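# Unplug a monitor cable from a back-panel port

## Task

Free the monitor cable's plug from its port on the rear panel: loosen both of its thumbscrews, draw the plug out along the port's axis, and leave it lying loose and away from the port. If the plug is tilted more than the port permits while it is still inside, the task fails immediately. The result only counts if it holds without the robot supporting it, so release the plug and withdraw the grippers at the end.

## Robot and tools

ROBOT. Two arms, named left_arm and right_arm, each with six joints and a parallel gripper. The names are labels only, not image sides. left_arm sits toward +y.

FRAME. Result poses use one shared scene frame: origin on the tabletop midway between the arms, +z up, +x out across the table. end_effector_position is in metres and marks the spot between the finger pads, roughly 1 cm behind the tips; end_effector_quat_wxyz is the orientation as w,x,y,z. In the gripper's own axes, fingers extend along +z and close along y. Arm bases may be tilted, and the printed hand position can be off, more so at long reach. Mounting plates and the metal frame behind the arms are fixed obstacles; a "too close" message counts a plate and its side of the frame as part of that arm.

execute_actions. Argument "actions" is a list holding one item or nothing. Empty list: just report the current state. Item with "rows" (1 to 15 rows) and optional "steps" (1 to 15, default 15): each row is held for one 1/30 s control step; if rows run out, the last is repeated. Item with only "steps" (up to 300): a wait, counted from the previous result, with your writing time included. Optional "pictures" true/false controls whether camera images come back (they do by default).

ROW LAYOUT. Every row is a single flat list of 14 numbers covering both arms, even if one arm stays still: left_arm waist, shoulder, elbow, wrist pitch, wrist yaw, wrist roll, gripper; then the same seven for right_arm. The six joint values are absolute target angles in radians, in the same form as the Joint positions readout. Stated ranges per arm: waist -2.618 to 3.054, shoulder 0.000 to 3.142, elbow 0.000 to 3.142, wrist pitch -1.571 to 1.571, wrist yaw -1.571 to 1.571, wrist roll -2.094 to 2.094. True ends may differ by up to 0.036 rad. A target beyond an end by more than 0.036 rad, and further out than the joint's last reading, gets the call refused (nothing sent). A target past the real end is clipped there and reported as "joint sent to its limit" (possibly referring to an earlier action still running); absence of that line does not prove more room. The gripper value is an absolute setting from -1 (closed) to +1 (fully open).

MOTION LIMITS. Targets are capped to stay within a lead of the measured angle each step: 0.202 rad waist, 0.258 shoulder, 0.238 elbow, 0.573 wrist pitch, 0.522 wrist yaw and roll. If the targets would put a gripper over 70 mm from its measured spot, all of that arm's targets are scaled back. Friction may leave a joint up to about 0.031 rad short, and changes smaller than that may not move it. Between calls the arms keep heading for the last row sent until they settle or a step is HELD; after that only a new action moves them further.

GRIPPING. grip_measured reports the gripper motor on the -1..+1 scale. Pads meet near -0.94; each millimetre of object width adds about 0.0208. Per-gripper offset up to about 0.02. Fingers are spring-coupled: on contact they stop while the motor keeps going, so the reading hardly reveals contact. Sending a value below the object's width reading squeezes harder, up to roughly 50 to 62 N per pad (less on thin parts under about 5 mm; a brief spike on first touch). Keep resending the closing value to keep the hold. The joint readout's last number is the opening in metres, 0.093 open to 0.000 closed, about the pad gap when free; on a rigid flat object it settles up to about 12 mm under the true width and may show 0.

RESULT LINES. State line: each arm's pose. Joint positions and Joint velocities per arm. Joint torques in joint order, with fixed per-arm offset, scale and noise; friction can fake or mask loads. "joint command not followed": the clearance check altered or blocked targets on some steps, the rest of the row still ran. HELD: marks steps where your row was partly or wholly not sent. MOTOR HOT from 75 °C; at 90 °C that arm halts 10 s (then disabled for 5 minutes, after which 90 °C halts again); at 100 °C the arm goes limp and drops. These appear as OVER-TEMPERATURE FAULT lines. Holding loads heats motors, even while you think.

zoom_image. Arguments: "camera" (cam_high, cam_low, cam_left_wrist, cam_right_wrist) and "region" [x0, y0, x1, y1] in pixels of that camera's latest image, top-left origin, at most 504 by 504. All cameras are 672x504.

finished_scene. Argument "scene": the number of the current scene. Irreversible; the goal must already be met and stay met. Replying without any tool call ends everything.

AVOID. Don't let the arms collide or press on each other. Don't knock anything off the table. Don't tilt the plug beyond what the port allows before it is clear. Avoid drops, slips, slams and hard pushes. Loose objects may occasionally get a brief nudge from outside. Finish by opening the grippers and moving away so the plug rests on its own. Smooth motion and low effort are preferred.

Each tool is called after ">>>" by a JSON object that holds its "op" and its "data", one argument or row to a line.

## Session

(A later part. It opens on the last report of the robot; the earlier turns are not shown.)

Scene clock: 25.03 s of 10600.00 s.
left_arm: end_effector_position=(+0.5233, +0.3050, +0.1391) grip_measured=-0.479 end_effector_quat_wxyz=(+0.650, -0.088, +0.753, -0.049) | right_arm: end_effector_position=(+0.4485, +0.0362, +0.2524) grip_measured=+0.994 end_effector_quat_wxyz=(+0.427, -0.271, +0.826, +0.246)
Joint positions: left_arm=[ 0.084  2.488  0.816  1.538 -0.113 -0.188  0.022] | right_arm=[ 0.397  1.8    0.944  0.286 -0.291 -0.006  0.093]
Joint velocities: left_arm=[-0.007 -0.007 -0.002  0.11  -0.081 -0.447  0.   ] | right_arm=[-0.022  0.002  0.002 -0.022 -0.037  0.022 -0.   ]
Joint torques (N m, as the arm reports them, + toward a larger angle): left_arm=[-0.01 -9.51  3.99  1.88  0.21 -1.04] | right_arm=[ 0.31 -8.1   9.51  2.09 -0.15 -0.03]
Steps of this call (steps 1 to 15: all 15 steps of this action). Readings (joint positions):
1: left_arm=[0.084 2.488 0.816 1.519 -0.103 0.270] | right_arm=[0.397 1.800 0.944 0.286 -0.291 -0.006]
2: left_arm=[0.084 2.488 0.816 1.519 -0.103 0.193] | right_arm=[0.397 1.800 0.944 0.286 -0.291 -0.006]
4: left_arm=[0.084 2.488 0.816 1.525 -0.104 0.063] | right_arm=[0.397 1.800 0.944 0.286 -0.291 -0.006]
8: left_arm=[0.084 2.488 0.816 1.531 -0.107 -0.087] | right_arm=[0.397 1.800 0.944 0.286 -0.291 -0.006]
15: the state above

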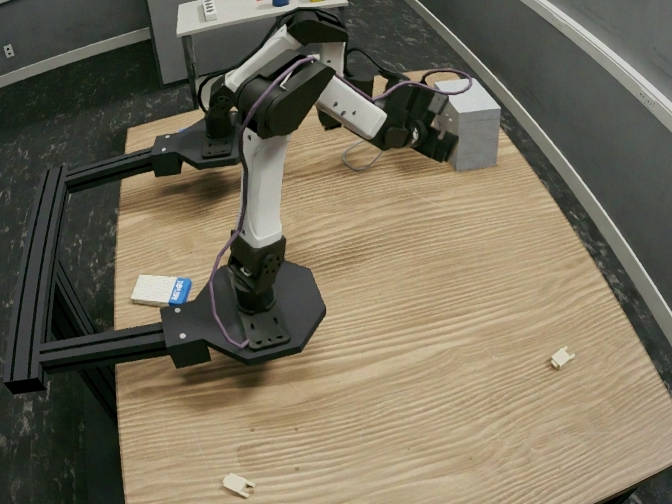

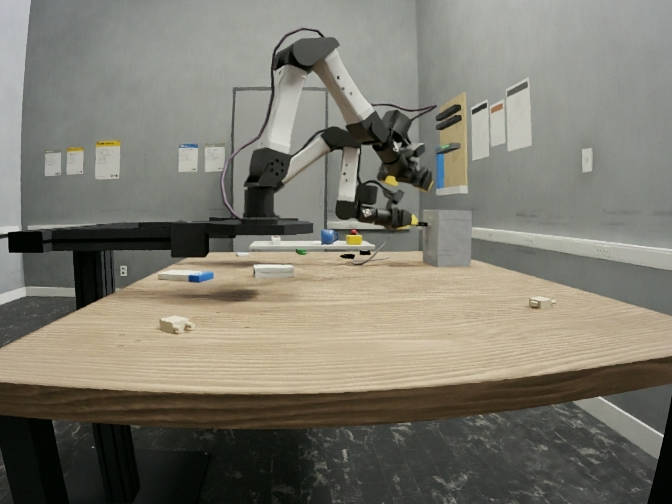

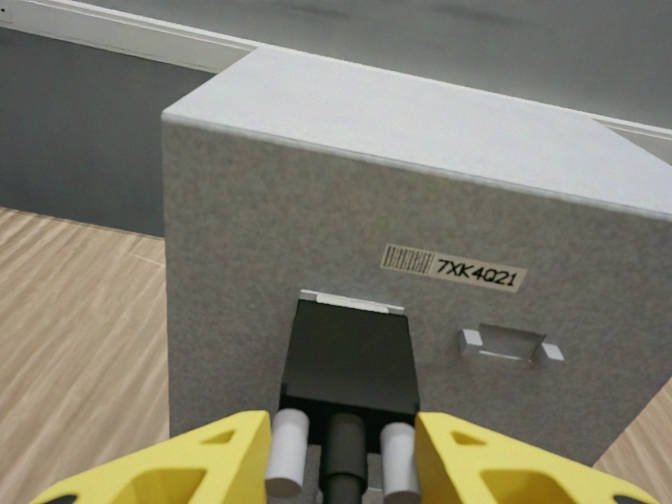

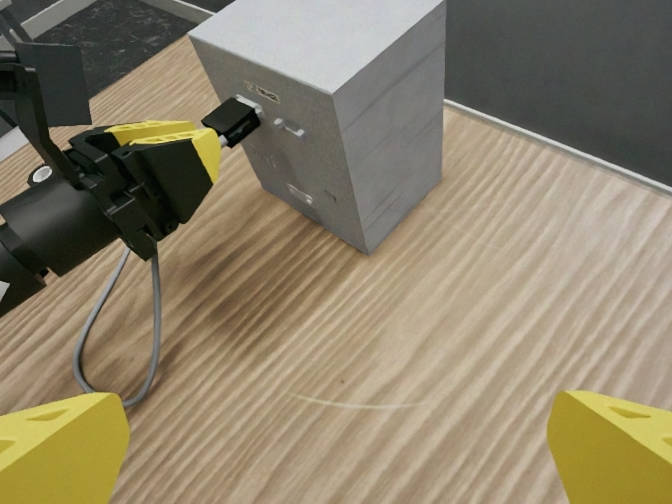

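>>> {"op": "execute_actions", "data": {
  "actions": [
    {"rows":[[0.084,2.495,0.825,1.52,-0.1,-0.35,0,0.4,1.8,0.95,0.3,-0.3,0,1]]}
  ],
  "pictures": false
}}

>>> {"op": "execute_actions", "data": {
  "actions": [
    {"rows":[[0.084,2.31,0.73,1.52,-0.1,0,0,0.4,1.8,0.95,0.3,-0.3,0,1]]}
  ],
  "pictures": false
}}

>>> {"op": "execute_actions", "data": {
  "actions": [
    {"steps":20}
  ],
  "pictures": false
}}

>>> {"op": "execute_actions", "data": {
  "actions": [
    {"rows":[[0.37,2.31,0.75,1.52,0.43,-1.5,-0.5,0.4,1.8,0.95,0.3,-0.3,0,1]]}
  ],
  "pictures": false
}}

>>> {"op": "execute_actions", "data": {
  "actions": [
    {"steps":40}
  ],
  "pictures": false
}}

>>> {"op": "execute_actions", "data": {
  "actions": [
    {"rows":[[0.37,2.53,0.88,1.54,0.43,-1.5,-0.5,0.4,1.8,0.95,0.3,-0.3,0,1]]}
  ],
  "pictures": false
}}

>>> {"op": "execute_actions", "data": {
  "actions": [
    {"steps":30}
  ]
}}

Scene clock: 40.90 s of 10600.00 s.
left_arm: end_effector_position=(+0.5234, +0.3083, +0.1388) grip_measured=-0.002 end_effector_quat_wxyz=(+0.644, -0.148, +0.744, -0.096) | right_arm: end_effector_position=(+0.4485, +0.0362, +0.2524) grip_measured=+0.994 end_effector_quat_wxyz=(+0.427, -0.271, +0.826, +0.246)
Joint positions: left_arm=[ 0.091  2.488  0.816  1.537 -0.112 -0.341  0.045] | right_arm=[ 0.397  1.8    0.944  0.286 -0.291 -0.006  0.093]
Joint velocities: left_arm=[-0.007  0.012 -0.002 -0.037 -0.022  0.022 -0.001] | right_arm=[ 0.002  0.007 -0.007  0.051  0.022 -0.037 -0.001]
Joint torques (N m, as the arm reports them, + toward a larger angle): left_arm=[-0.65 -9.53  4.05  2.11  0.11 -0.08] | right_arm=[ 0.1  -8.15  9.52  2.12 -0.15 -0.02]
Steps of this call (steps 1 to 30: the robot went on to your last target; steps 31 to 90: nothing new was sent; then 12.37 s passed at rest; steps 91 to 105: all 15 steps of this action). Readings (joint positions):
91: left_arm=[0.091 2.488 0.816 1.546 -0.131 -0.339] | right_arm=[0.397 1.800 0.944 0.286 -0.291 -0.006]
92: left_arm=[0.091 2.488 0.816 1.545 -0.127 -0.340] | right_arm=[0.397 1.800 0.944 0.286 -0.291 -0.006]
94: left_arm=[0.091 2.488 0.816 1.541 -0.122 -0.340] | right_arm=[0.397 1.800 0.944 0.286 -0.291 -0.006]
98: left_arm=[0.091 2.488 0.816 1.538 -0.115 -0.341] | right_arm=[0.397 1.800 0.944 0.286 -0.291 -0.006]
105: the state above

Scene clock: 41.40 s of 10600.00 s.
left_arm: end_effector_position=(+0.5225, +0.3090, +0.2070) grip_measured=-0.002 end_effector_quat_wxyz=(+0.692, -0.029, +0.721, +0.003) | right_arm: end_effector_position=(+0.4485, +0.0362, +0.2524) grip_measured=+0.994 end_effector_quat_wxyz=(+0.427, -0.271, +0.826, +0.246)
Joint positions: left_arm=[ 0.091  2.304  0.748  1.531 -0.108 -0.02   0.045] | right_arm=[ 0.397  1.8    0.944  0.286 -0.291 -0.006  0.093]
Joint velocities: left_arm=[-0.007 -0.012 -0.002 -0.007 -0.022  0.051 -0.001] | right_arm=[-0.002  0.002 -0.012  0.051 -0.037  0.007 -0.001]
Joint torques (N m, as the arm reports them, + toward a larger angle): left_arm=[-0.69 -9.05  2.48  2.13  0.07  0.13] | right_arm=[ 0.2  -7.97  9.44  2.13 -0.15  0.05]
Steps of this call (steps 1 to 15: all 15 steps of this action). Readings (joint positions):
1: left_arm=[0.091 2.466 0.803 1.520 -0.111 -0.288] | right_arm=[0.397 1.800 0.944 0.286 -0.291 -0.006]
2: left_arm=[0.091 2.426 0.773 1.503 -0.110 -0.232] | right_arm=[0.397 1.800 0.944 0.286 -0.291 -0.006]
4: left_arm=[0.091 2.354 0.748 1.506 -0.110 -0.150] | right_arm=[0.397 1.800 0.944 0.286 -0.291 -0.006]
8: left_arm=[0.091 2.304 0.748 1.537 -0.109 -0.066] | right_arm=[0.397 1.800 0.944 0.286 -0.291 -0.006]
15: the state above

Scene clock: 42.07 s of 10600.00 s.
left_arm: end_effector_position=(+0.5225, +0.3090, +0.2070) grip_measured=-0.002 end_effector_quat_wxyz=(+0.692, -0.025, +0.721, +0.007) | right_arm: end_effector_position=(+0.4485, +0.0362, +0.2524) grip_measured=+0.994 end_effector_quat_wxyz=(+0.427, -0.271, +0.826, +0.246)
Joint positions: left_arm=[ 0.091  2.304  0.748  1.531 -0.108 -0.008  0.045] | right_arm=[ 0.397  1.8    0.944  0.286 -0.291 -0.006  0.093]
Joint velocities: left_arm=[ 0.012  0.007 -0.002  0.007  0.051  0.037  0.001] | right_arm=[ 0.002  0.027 -0.002 -0.051  0.022 -0.022  0.   ]
Joint torques (N m, as the arm reports them, + toward a larger angle): left_arm=[-0.62 -9.14  2.63  2.15  0.09  0.11] | right_arm=[ 0.11 -7.96  9.15  2.11 -0.08  0.01]
Steps of this call (steps 1 to 20: the robot went on to your last target). Readings (joint positions):
1: left_arm=[0.091 2.304 0.748 1.531 -0.108 -0.018] | right_arm=[0.397 1.800 0.944 0.286 -0.291 -0.006]
2: left_arm=[0.091 2.304 0.748 1.531 -0.108 -0.016] | right_arm=[0.397 1.800 0.944 0.286 -0.291 -0.006]
4: left_arm=[0.091 2.304 0.748 1.531 -0.108 -0.013] | right_arm=[0.397 1.800 0.944 0.286 -0.291 -0.006]
8: left_arm=[0.091 2.304 0.748 1.531 -0.108 -0.010] | right_arm=[0.397 1.800 0.944 0.286 -0.291 -0.006]
20: the state above

Scene clock: 42.57 s of 10600.00 s.
left_arm: end_effector_position=(+0.5125, +0.3648, +0.2059) grip_measured=-0.498 end_effector_quat_wxyz=(+0.498, -0.399, +0.600, -0.483) | right_arm: end_effector_position=(+0.4485, +0.0362, +0.2524) grip_measured=+0.994 end_effector_quat_wxyz=(+0.427, -0.271, +0.826, +0.246)
Joint positions: left_arm=[ 0.374  2.304  0.748  1.529  0.402 -1.326  0.021] | right_arm=[ 0.397  1.8    0.944  0.286 -0.291 -0.006  0.093]
Joint velocities: left_arm=[ 0.012  0.002 -0.002  0.007  0.242 -1.062 -0.   ] | right_arm=[-0.002 -0.002  0.002  0.007 -0.022  0.007  0.   ]
Joint torques (N m, as the arm reports them, + toward a larger angle): left_arm=[-0.5  -9.03  4.05  2.14  0.03  0.01] | right_arm=[ 0.19 -8.06  9.19  2.03 -0.07 -0.01]
Steps of this call (steps 1 to 15: all 15 steps of this action). Readings (joint positions):
1: left_arm=[0.116 2.304 0.748 1.531 -0.018 -0.090] | right_arm=[0.397 1.800 0.944 0.286 -0.291 -0.006]
2: left_arm=[0.160 2.304 0.748 1.531 0.085 -0.189] | right_arm=[0.397 1.800 0.944 0.286 -0.291 -0.006]
4: left_arm=[0.283 2.304 0.748 1.530 0.214 -0.388] | right_arm=[0.397 1.800 0.944 0.286 -0.291 -0.006]
8: left_arm=[0.401 2.304 0.748 1.530 0.313 -0.787] | right_arm=[0.397 1.800 0.944 0.286 -0.291 -0.006]
15: the state above

Scene clock: 43.90 s of 10600.00 s.
left_arm: end_effector_position=(+0.5119, +0.3615, +0.2060) grip_measured=-0.498 end_effector_quat_wxyz=(+0.451, -0.442, +0.568, -0.528) | right_arm: end_effector_position=(+0.4485, +0.0362, +0.2524) grip_measured=+0.994 end_effector_quat_wxyz=(+0.427, -0.271, +0.826, +0.246)
Joint positions: left_arm=[ 0.374  2.304  0.748  1.529  0.422 -1.492  0.021] | right_arm=[ 0.397  1.8    0.944  0.286 -0.291 -0.006  0.093]
Joint velocities: left_arm=[-0.007 -0.002 -0.012 -0.066 -0.051  0.037 -0.001] | right_arm=[ 0.017 -0.012 -0.002 -0.022  0.037  0.007  0.   ]
Joint torques (N m, as the arm reports them, + toward a larger angle): left_arm=[-0.32 -9.09  4.06  2.13  0.07 -0.02] | right_arm=[ 0.32 -8.2   9.31  2.15 -0.08  0.  ]
Steps of this call (steps 1 to 30: the robot went on to your last target; steps 31 to 40: nothing new was sent). Readings (joint positions):
1: left_arm=[0.374 2.304 0.748 1.529 0.406 -1.359] | right_arm=[0.397 1.800 0.944 0.286 -0.291 -0.006]
2: left_arm=[0.374 2.304 0.748 1.529 0.409 -1.386] | right_arm=[0.397 1.800 0.944 0.286 -0.291 -0.006]
4: left_arm=[0.374 2.304 0.748 1.529 0.414 -1.424] | right_arm=[0.397 1.800 0.944 0.286 -0.291 -0.006]
8: left_arm=[0.374 2.304 0.748 1.529 0.419 -1.464] | right_arm=[0.397 1.800 0.944 0.286 -0.291 -0.006]
40: the state above
All arms were judged still, so your last target was given up. Only a new action makes them travel on or press farther. Fingers that are still opening or closing keep moving.

Scene clock: 44.40 s of 10600.00 s.
left_arm: end_effector_position=(+0.5195, +0.3615, +0.1264) grip_measured=-0.498 end_effector_quat_wxyz=(-0.410, +0.476, -0.587, +0.510) | right_arm: end_effector_position=(+0.4485, +0.0362, +0.2524) grip_measured=+0.994 end_effector_quat_wxyz=(+0.427, -0.271, +0.826, +0.246)
Joint positions: left_arm=[ 0.374  2.541  0.866  1.531  0.426 -1.493  0.021] | right_arm=[ 0.397  1.8    0.944  0.286 -0.291 -0.006  0.093]
Joint velocities: left_arm=[ 0.002 -0.002 -0.007 -0.051 -0.007 -0.037  0.001] | right_arm=[-0.007  0.002 -0.017 -0.022  0.007  0.022  0.   ]
Joint torques (N m, as the arm reports them, + toward a larger angle): left_arm=[ -0.37 -11.13   4.36   2.35   0.07   0.01] | right_arm=[ 0.11 -8.37  9.35  2.13 -0.17 -0.02]
Steps of this call (steps 1 to 15: all 15 steps of this action). Readings (joint positions):
1: left_arm=[0.374 2.334 0.770 1.550 0.426 -1.492] | right_arm=[0.397 1.800 0.944 0.286 -0.291 -0.006]
2: left_arm=[0.374 2.387 0.818 1.568 0.426 -1.492] | right_arm=[0.397 1.800 0.944 0.286 -0.291 -0.006]
4: left_arm=[0.374 2.478 0.865 1.560 0.425 -1.492] | right_arm=[0.397 1.800 0.944 0.286 -0.291 -0.006]
8: left_arm=[0.374 2.541 0.866 1.523 0.426 -1.493] | right_arm=[0.397 1.800 0.944 0.286 -0.291 -0.006]
15: the state above

Scene clock: 45.40 s of 10600.00 s.
left_arm: end_effector_position=(+0.5195, +0.3615, +0.1265) grip_measured=-0.498 end_effector_quat_wxyz=(-0.410, +0.476, -0.587, +0.510) | right_arm: end_effector_position=(+0.4485, +0.0362, +0.2524) grip_measured=+0.994 end_effector_quat_wxyz=(+0.427, -0.271, +0.826, +0.246)
Joint positions: left_arm=[ 0.374  2.541  0.866  1.531  0.426 -1.493  0.021] | right_arm=[ 0.397  1.8    0.944  0.286 -0.291 -0.006  0.093]
Joint velocities: left_arm=[-0.007 -0.002 -0.007 -0.007 -0.007  0.007 -0.   ] | right_arm=[ 0.007 -0.007 -0.007 -0.037  0.007 -0.007 -0.   ]
Joint torques (N m, as the arm reports them, + toward a larger angle): left_arm=[ -0.38 -11.21   4.36   2.33   0.08   0.01] | right_arm=[ 0.34 -8.11  9.5   2.16 -0.09 -0.01]
Steps of this call (steps 1 to 15: the robot went on to your last target; steps 16 to 30: nothing new was sent). Readings (joint positions):
1: left_arm=[0.374 2.541 0.866 1.531 0.426 -1.493] | right_arm=[0.397 1.800 0.944 0.286 -0.291 -0.006]
2: left_arm=[0.374 2.541 0.866 1.531 0.426 -1.493] | right_arm=[0.397 1.800 0.944 0.286 -0.291 -0.006]
4: left_arm=[0.374 2.541 0.866 1.531 0.426 -1.493] | right_arm=[0.397 1.800 0.944 0.286 -0.291 -0.006]
8: left_arm=[0.374 2.541 0.866 1.531 0.426 -1.493] | right_arm=[0.397 1.800 0.944 0.286 -0.291 -0.006]
30: the state above
All arms were judged still, so your last target was given up. Only a new action makes them travel on or press farther. Fingers that are still opening or closing keep moving.

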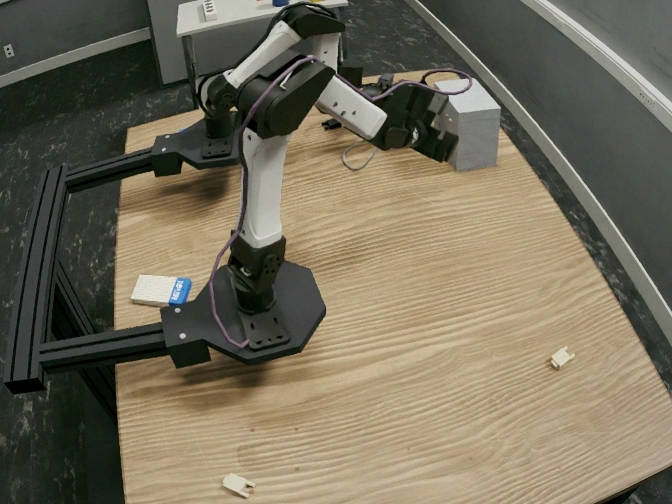

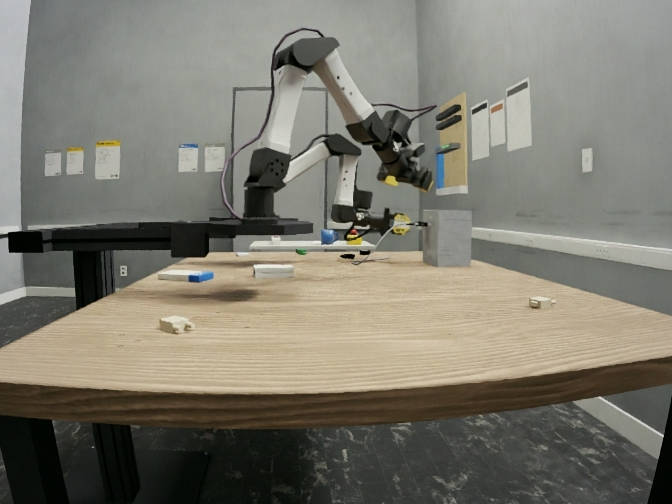

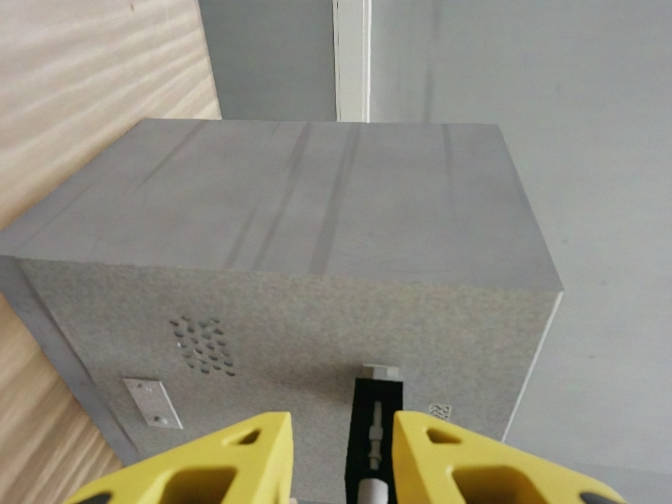

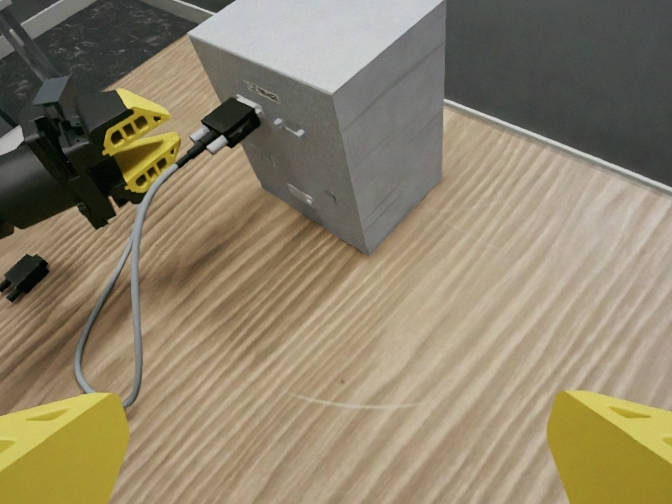

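>>> {"op": "execute_actions", "data": {
  "actions": [
    {"rows":[[0.37,2.52,0.89,1.565,0.43,-1.5,-0.5,0.4,1.8,0.95,0.3,-0.3,0,1]]}
  ],
  "pictures": false
}}

>>> {"op": "execute_actions", "data": {
  "actions": [
    {"rows":[[0.325,2.52,0.89,1.565,0.43,-1.5,-0.5,0.4,1.8,0.95,0.3,-0.3,0,1]]}
  ],
  "pictures": false
}}

>>> {"op": "execute_actions", "data": {
  "actions": [
    {"rows":[[0.29,2.52,0.89,1.565,0.43,-1.5,-0.5,0.4,1.8,0.95,0.3,-0.3,0,1]]}
  ]
}}

>>> {"op": "zoom_image", "data": {
  "camera": "cam_right_wrist",
  "region": [120,70,300,220]
}}

Scene clock: 48.80 s of 10600.00 s.
left_arm: end_effector_position=(+0.5203, +0.3617, +0.1319) grip_measured=-0.498 end_effector_quat_wxyz=(+0.418, -0.469, +0.584, -0.514) | right_arm: end_effector_position=(+0.4485, +0.0362, +0.2524) grip_measured=+0.994 end_effector_quat_wxyz=(+0.427, -0.271, +0.826, +0.246)
Joint positions: left_arm=[ 0.374  2.541  0.866  1.555  0.426 -1.493  0.021] | right_arm=[ 0.397  1.8    0.944  0.286 -0.291 -0.006  0.093]
Joint velocities: left_arm=[-0.017  0.007 -0.017 -0.022 -0.051 -0.007  0.   ] | right_arm=[-0.012  0.027 -0.022  0.081  0.022 -0.007 -0.   ]
Joint torques (N m, as the arm reports them, + toward a larger angle): left_arm=[ -0.33 -11.91   5.15   2.31   0.08   0.  ] | right_arm=[ 0.01 -8.12  9.6   2.1  -0.14  0.  ]
Steps of this call (steps 1 to 87: nothing new was sent; steps 88 to 102: all 15 steps of this action). Readings (joint positions):
88: left_arm=[0.374 2.541 0.866 1.534 0.426 -1.493] | right_arm=[0.397 1.800 0.944 0.286 -0.291 -0.006]
89: left_arm=[0.374 2.541 0.866 1.537 0.426 -1.493] | right_arm=[0.397 1.800 0.944 0.286 -0.291 -0.006]
91: left_arm=[0.374 2.541 0.866 1.545 0.426 -1.493] | right_arm=[0.397 1.800 0.944 0.286 -0.291 -0.006]
95: left_arm=[0.374 2.541 0.866 1.552 0.426 -1.493] | right_arm=[0.397 1.800 0.944 0.286 -0.291 -0.006]
102: the state above

Scene clock: 49.30 s of 10600.00 s.
left_arm: end_effector_position=(+0.5216, +0.3371, +0.1325) grip_measured=-0.498 end_effector_quat_wxyz=(+0.406, -0.454, +0.595, -0.525) | right_arm: end_effector_position=(+0.4485, +0.0362, +0.2524) grip_measured=+0.994 end_effector_quat_wxyz=(+0.427, -0.271, +0.826, +0.246)
Joint positions: left_arm=[ 0.325  2.541  0.866  1.556  0.427 -1.493  0.021] | right_arm=[ 0.397  1.8    0.944  0.286 -0.291 -0.006  0.093]
Joint velocities: left_arm=[-0.012 -0.007  0.007 -0.051  0.037  0.007  0.001] | right_arm=[ 0.002 -0.002 -0.007  0.007  0.007  0.007 -0.001]
Joint torques (N m, as the arm reports them, + toward a larger angle): left_arm=[  0.04 -11.97   5.1    2.34   0.04  -0.01] | right_arm=[ 0.21 -8.29  9.44  2.06 -0.14 -0.03]
Steps of this call (steps 1 to 15: all 15 steps of this action). Readings (joint positions):
1: left_arm=[0.370 2.541 0.866 1.555 0.424 -1.493] | right_arm=[0.397 1.800 0.944 0.286 -0.291 -0.006]
2: left_arm=[0.362 2.541 0.866 1.556 0.424 -1.493] | right_arm=[0.397 1.800 0.944 0.286 -0.291 -0.006]
4: left_arm=[0.342 2.541 0.866 1.556 0.424 -1.493] | right_arm=[0.397 1.800 0.944 0.286 -0.291 -0.006]
8: left_arm=[0.325 2.541 0.866 1.556 0.427 -1.493] | right_arm=[0.397 1.800 0.944 0.286 -0.291 -0.006]
15: the state above

Scene clock: 49.80 s of 10600.00 s.
left_arm: end_effector_position=(+0.5219, +0.3213, +0.1328) grip_measured=-0.498 end_effector_quat_wxyz=(+0.397, -0.445, +0.601, -0.532) | right_arm: end_effector_position=(+0.4485, +0.0362, +0.2524) grip_measured=+0.994 end_effector_quat_wxyz=(+0.427, -0.271, +0.826, +0.246)
Joint positions: left_arm=[ 0.294  2.541  0.866  1.556  0.427 -1.493  0.021] | right_arm=[ 0.397  1.8    0.944  0.286 -0.291 -0.006  0.093]
Joint velocities: left_arm=[-0.017 -0.007 -0.002 -0.037 -0.037  0.022 -0.001] | right_arm=[-0.002 -0.002  0.007  0.066  0.022  0.007 -0.001]
Joint torques (N m, as the arm reports them, + toward a larger angle): left_arm=[ -0.39 -11.95   5.19   2.35   0.05   0.  ] | right_arm=[ 0.14 -7.95  9.46  2.1  -0.05  0.  ]
Steps of this call (steps 1 to 15: all 15 steps of this action). Readings (joint positions):
1: left_arm=[0.323 2.541 0.866 1.556 0.427 -1.493] | right_arm=[0.397 1.800 0.944 0.286 -0.291 -0.006]
2: left_arm=[0.318 2.541 0.866 1.556 0.427 -1.493] | right_arm=[0.397 1.800 0.944 0.286 -0.291 -0.006]
4: left_arm=[0.304 2.541 0.866 1.556 0.427 -1.493] | right_arm=[0.397 1.800 0.944 0.286 -0.291 -0.006]
8: left_arm=[0.294 2.541 0.866 1.556 0.427 -1.493] | right_arm=[0.397 1.800 0.944 0.286 -0.291 -0.006]
15: the state above

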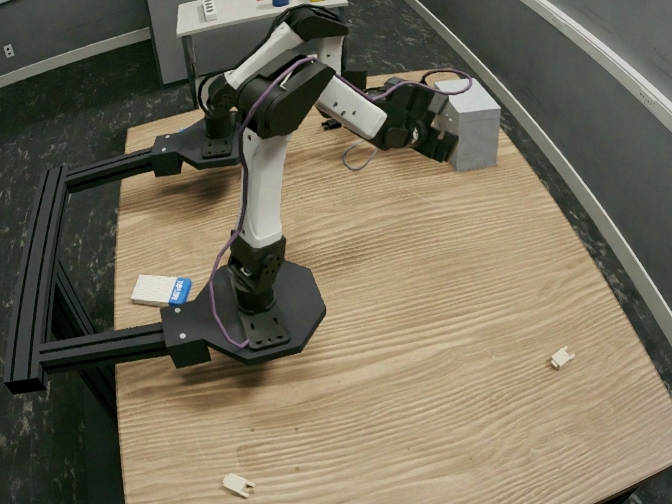

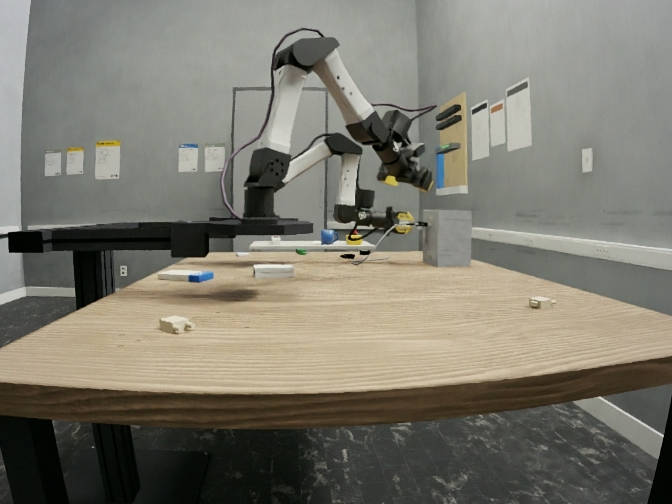

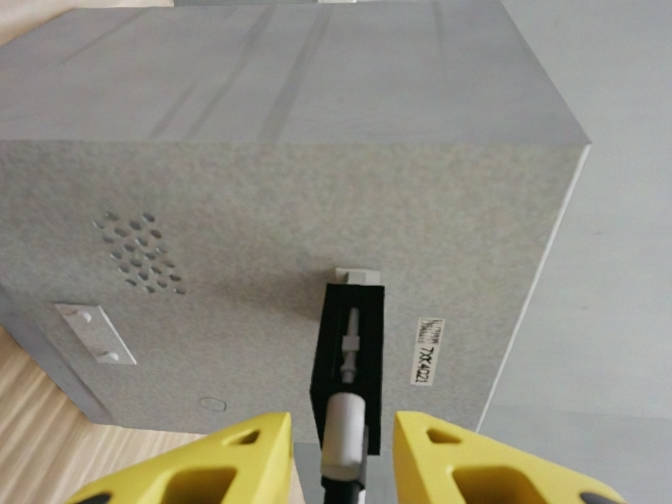

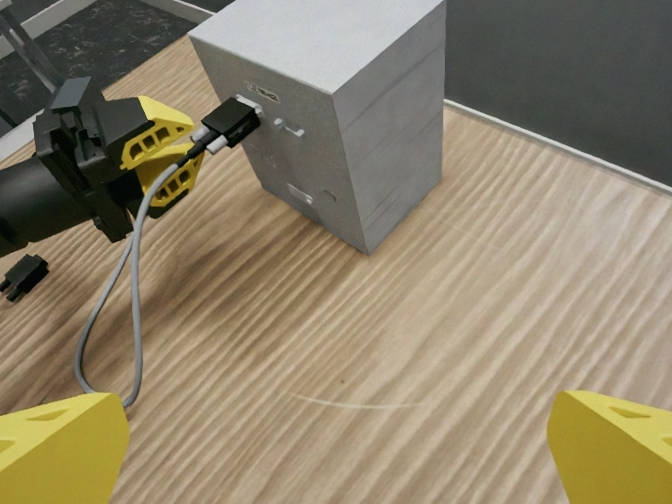

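Region (120, 70, 300, 220) of cam_right_wrist's 672x504 image, scaled by 2.800, with more detail than that image has.

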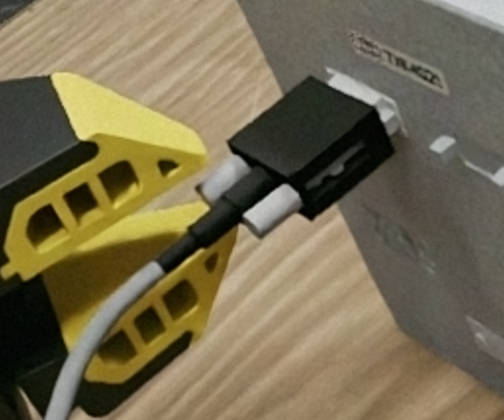

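>>> {"op": "execute_actions", "data": {
  "actions": [
    {"rows":[[0.29,2.54,0.908,1.53,0.43,-1.5,-0.65,0.4,1.8,0.95,0.3,-0.3,0,1]]}
  ],
  "pictures": false
}}

>>> {"op": "execute_actions", "data": {
  "actions": [
    {"rows":[[0.29,2.54,0.89,1.54,0.43,-0.6,-0.65,0.4,1.8,0.95,0.3,-0.3,0,1]]}
  ],
  "pictures": false
}}

>>> {"op": "execute_actions", "data": {
  "actions": [
    {"rows":[[0.29,2.54,0.89,1.54,0.43,-0.62,-1,0.4,1.8,0.95,0.3,-0.3,0,1]],"steps":8}
  ]
}}

>>> {"op": "zoom_image", "data": {
  "camera": "cam_right_wrist",
  "region": [120,70,300,220]
}}

>>> {"op": "execute_actions", "data": {
  "actions": [
    {"rows":[[0.29,2.54,0.89,1.54,0.43,-1.85,-1,0.4,1.8,0.95,0.3,-0.3,0,1]]}
  ]
}}

Scene clock: 55.87 s of 10600.00 s.
left_arm: end_effector_position=(+0.5267, +0.3220, +0.1345) grip_measured=-0.648 end_effector_quat_wxyz=(+0.399, -0.443, +0.601, -0.532) | right_arm: end_effector_position=(+0.4485, +0.0362, +0.2524) grip_measured=+0.994 end_effector_quat_wxyz=(+0.427, -0.271, +0.826, +0.246)
Joint positions: left_arm=[ 0.294  2.541  0.885  1.542  0.427 -1.493  0.014] | right_arm=[ 0.397  1.8    0.944  0.286 -0.291 -0.006  0.093]
Joint velocities: left_arm=[ 0.002 -0.017 -0.012 -0.051 -0.037  0.007  0.   ] | right_arm=[ 0.007 -0.007  0.017 -0.022  0.022 -0.081  0.001]
Joint torques (N m, as the arm reports them, + toward a larger angle): left_arm=[ -0.38 -10.46   5.19   2.11   0.04   0.04] | right_arm=[ 0.42 -8.08  9.32  2.15 -0.08  0.01]
Steps of this call (steps 1 to 15: the robot went on to your last target; steps 16 to 90: nothing new was sent; then 2.57 s passed at rest; steps 91 to 105: all 15 steps of this action). Readings (joint positions):
91: left_arm=[0.294 2.541 0.868 1.554 0.427 -1.493] | right_arm=[0.397 1.800 0.944 0.286 -0.291 -0.006]
92: left_arm=[0.294 2.541 0.874 1.549 0.427 -1.493] | right_arm=[0.397 1.800 0.944 0.286 -0.291 -0.006]
94: left_arm=[0.294 2.541 0.883 1.546 0.427 -1.493] | right_arm=[0.397 1.800 0.944 0.286 -0.291 -0.006]
98: left_arm=[0.294 2.541 0.884 1.542 0.427 -1.493] | right_arm=[0.397 1.800 0.944 0.286 -0.291 -0.006]
105: the state above

Scene clock: 56.37 s of 10600.00 s.
left_arm: end_effector_position=(+0.5270, +0.3220, +0.1370) grip_measured=-0.648 end_effector_quat_wxyz=(+0.586, -0.158, +0.726, -0.324) | right_arm: end_effector_position=(+0.4485, +0.0362, +0.2524) grip_measured=+0.994 end_effector_quat_wxyz=(+0.427, -0.271, +0.826, +0.246)
Joint positions: left_arm=[ 0.294  2.541  0.885  1.553  0.427 -0.653  0.014] | right_arm=[ 0.397  1.8    0.944  0.286 -0.291 -0.006  0.093]
Joint velocities: left_arm=[-0.012 -0.007 -0.007  0.037 -0.037  0.315  0.   ] | right_arm=[-0.007  0.017 -0.002 -0.051 -0.022 -0.037  0.   ]
Joint torques (N m, as the arm reports them, + toward a larger angle): left_arm=[ -0.43 -10.47   3.79   2.05   0.04   0.2 ] | right_arm=[ 0.19 -7.97  9.48  2.13 -0.05 -0.03]
Steps of this call (steps 1 to 15: all 15 steps of this action). Readings (joint positions):
1: left_arm=[0.294 2.541 0.885 1.541 0.427 -1.410] | right_arm=[0.397 1.800 0.944 0.286 -0.291 -0.006]
2: left_arm=[0.294 2.541 0.885 1.541 0.427 -1.310] | right_arm=[0.397 1.800 0.944 0.286 -0.291 -0.006]
4: left_arm=[0.294 2.541 0.885 1.541 0.427 -1.111] | right_arm=[0.397 1.800 0.944 0.286 -0.291 -0.006]
8: left_arm=[0.294 2.541 0.885 1.541 0.427 -0.814] | right_arm=[0.397 1.800 0.944 0.286 -0.291 -0.006]
15: the state above

Scene clock: 56.63 s of 10600.00 s.
left_arm: end_effector_position=(+0.5270, +0.3219, +0.1375) grip_measured=-0.961 end_effector_quat_wxyz=(+0.588, -0.153, +0.727, -0.322) | right_arm: end_effector_position=(+0.4485, +0.0362, +0.2524) grip_measured=+0.994 end_effector_quat_wxyz=(+0.427, -0.271, +0.826, +0.246)
Joint positions: left_arm=[ 0.294  2.541  0.885  1.555  0.429 -0.644  0.   ] | right_arm=[ 0.397  1.8    0.944  0.286 -0.291 -0.006  0.093]
Joint velocities: left_arm=[-0.002 -0.007  0.007  0.066  0.022 -0.081  0.   ] | right_arm=[ 0.007 -0.012 -0.002  0.037  0.037 -0.037 -0.   ]
Joint torques (N m, as the arm reports them, + toward a larger angle): left_arm=[ -0.31 -10.49   3.84   2.1    0.05   0.29] | right_arm=[ 0.25 -8.09  9.44  2.13 -0.16 -0.03]
Steps of this call (steps 1 to 8: all 8 steps of this action). Readings (joint positions):
1: left_arm=[0.294 2.541 0.885 1.554 0.429 -0.648] | right_arm=[0.397 1.800 0.944 0.286 -0.291 -0.006]
2: left_arm=[0.294 2.541 0.885 1.555 0.429 -0.646] | right_arm=[0.397 1.800 0.944 0.286 -0.291 -0.006]
4: left_arm=[0.294 2.541 0.885 1.555 0.429 -0.645] | right_arm=[0.397 1.800 0.944 0.286 -0.291 -0.006]
8: the state above

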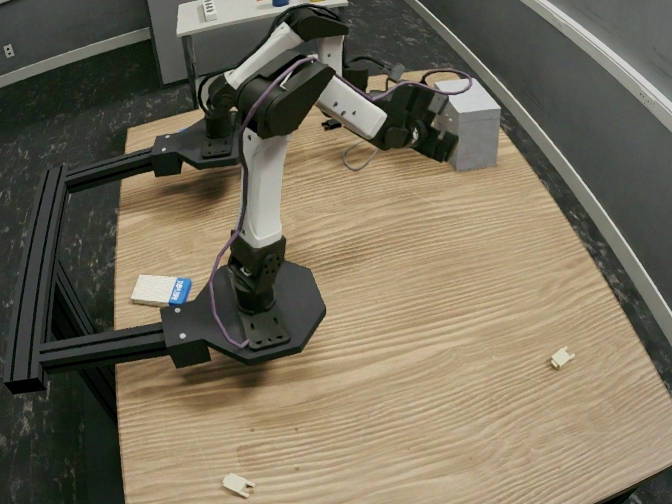

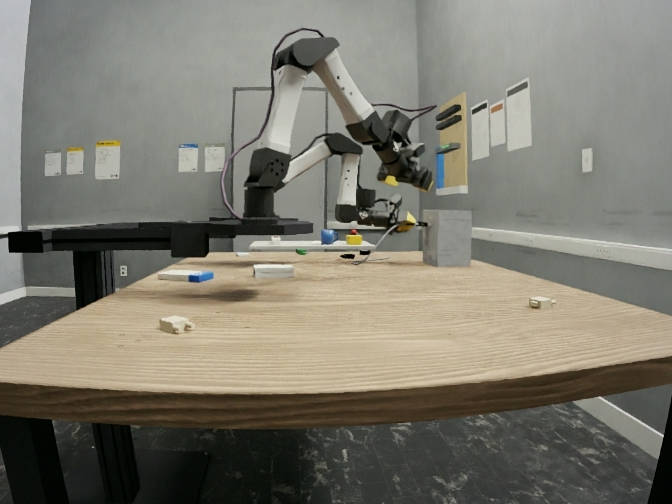

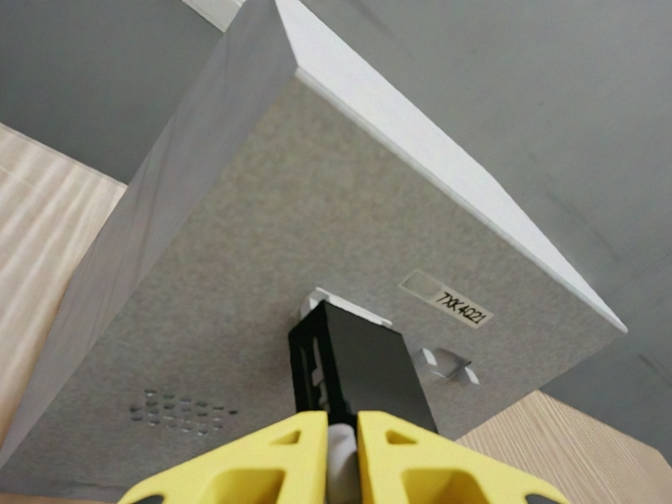

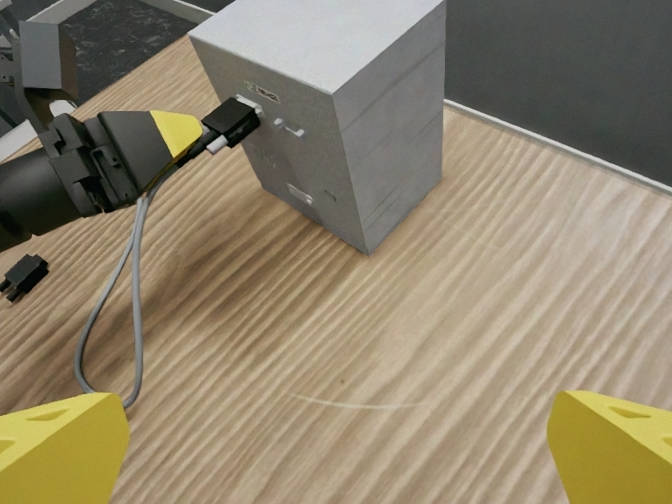

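Region (120, 70, 300, 220) of cam_right_wrist's 672x504 image, scaled by 2.800, with more detail than that image has.

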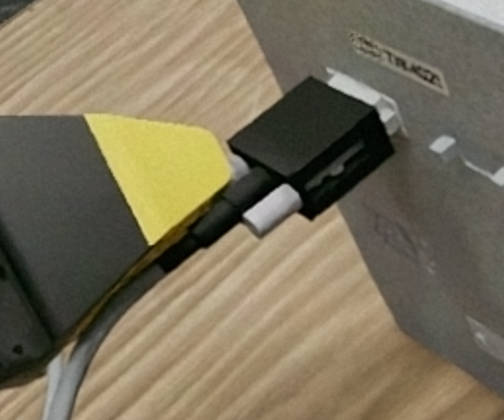

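Scene clock: 57.13 s of 10600.00 s.
left_arm: end_effector_position=(+0.5269, +0.3238, +0.1318) grip_measured=-0.963 end_effector_quat_wxyz=(-0.331, +0.519, -0.542, +0.572) | right_arm: end_effector_position=(+0.4485, +0.0362, +0.2524) grip_measured=+0.994 end_effector_quat_wxyz=(+0.427, -0.271, +0.826, +0.246)
Joint positions: left_arm=[ 0.294  2.541  0.885  1.53   0.416 -1.736  0.   ] | right_arm=[ 0.397  1.8    0.944  0.286 -0.291 -0.006  0.093]
Joint velocities: left_arm=[-0.002 -0.007 -0.002 -0.007 -0.022 -0.608  0.   ] | right_arm=[ 0.012  0.007 -0.002 -0.037 -0.022  0.037  0.   ]
Joint torques (N m, as the arm reports them, + toward a larger angle): left_arm=[ -0.38 -10.42   3.82   2.34   0.18  -0.22] | right_arm=[ 0.22 -8.08  9.33  2.12 -0.1   0.01]
Steps of this call (steps 1 to 15: all 15 steps of this action). Readings (joint positions):
1: left_arm=[0.294 2.541 0.885 1.554 0.427 -0.726] | right_arm=[0.397 1.800 0.944 0.286 -0.291 -0.006]
2: left_arm=[0.294 2.541 0.885 1.552 0.424 -0.826] | right_arm=[0.397 1.800 0.944 0.286 -0.291 -0.006]
4: left_arm=[0.294 2.541 0.885 1.548 0.419 -1.023] | right_arm=[0.397 1.800 0.944 0.286 -0.291 -0.006]
8: left_arm=[0.294 2.541 0.885 1.539 0.415 -1.411] | right_arm=[0.397 1.800 0.944 0.286 -0.291 -0.006]
15: the state above

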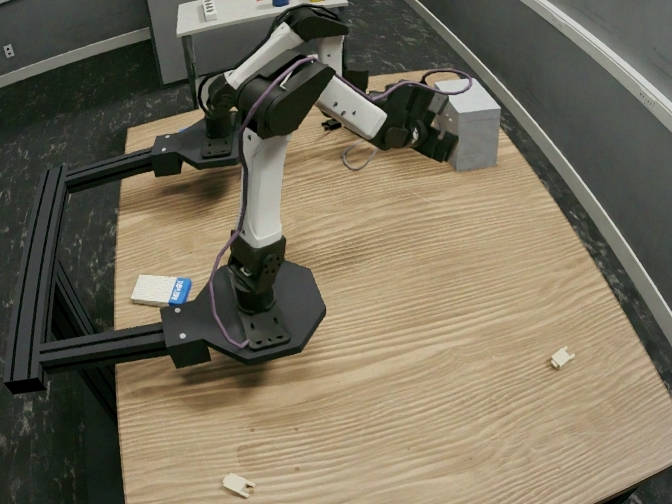

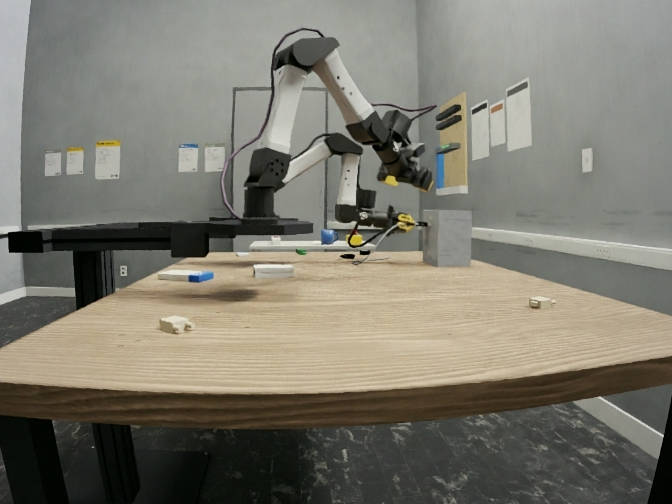

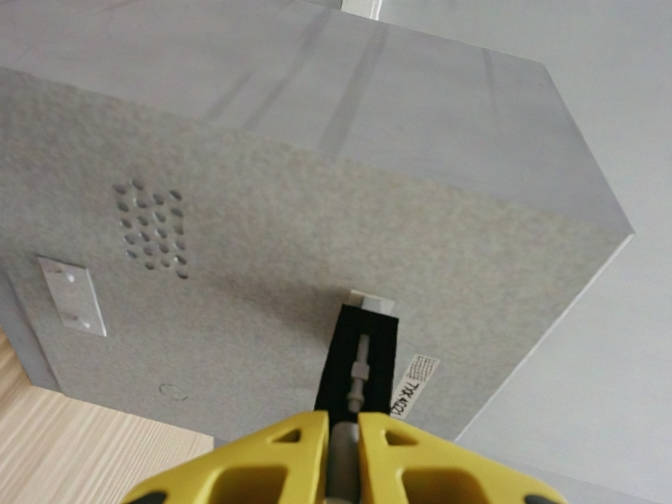

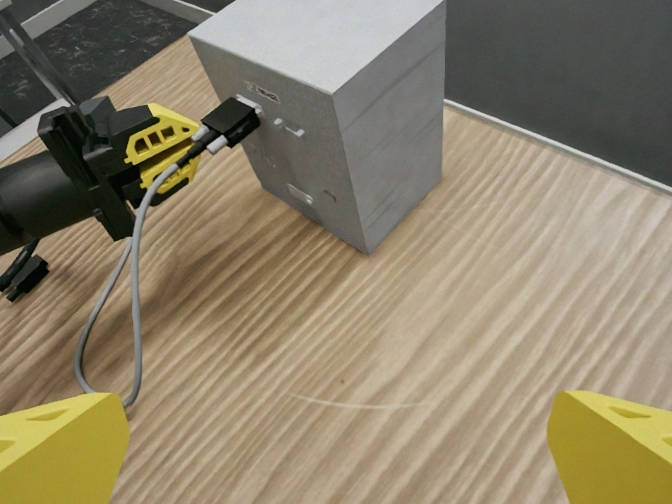

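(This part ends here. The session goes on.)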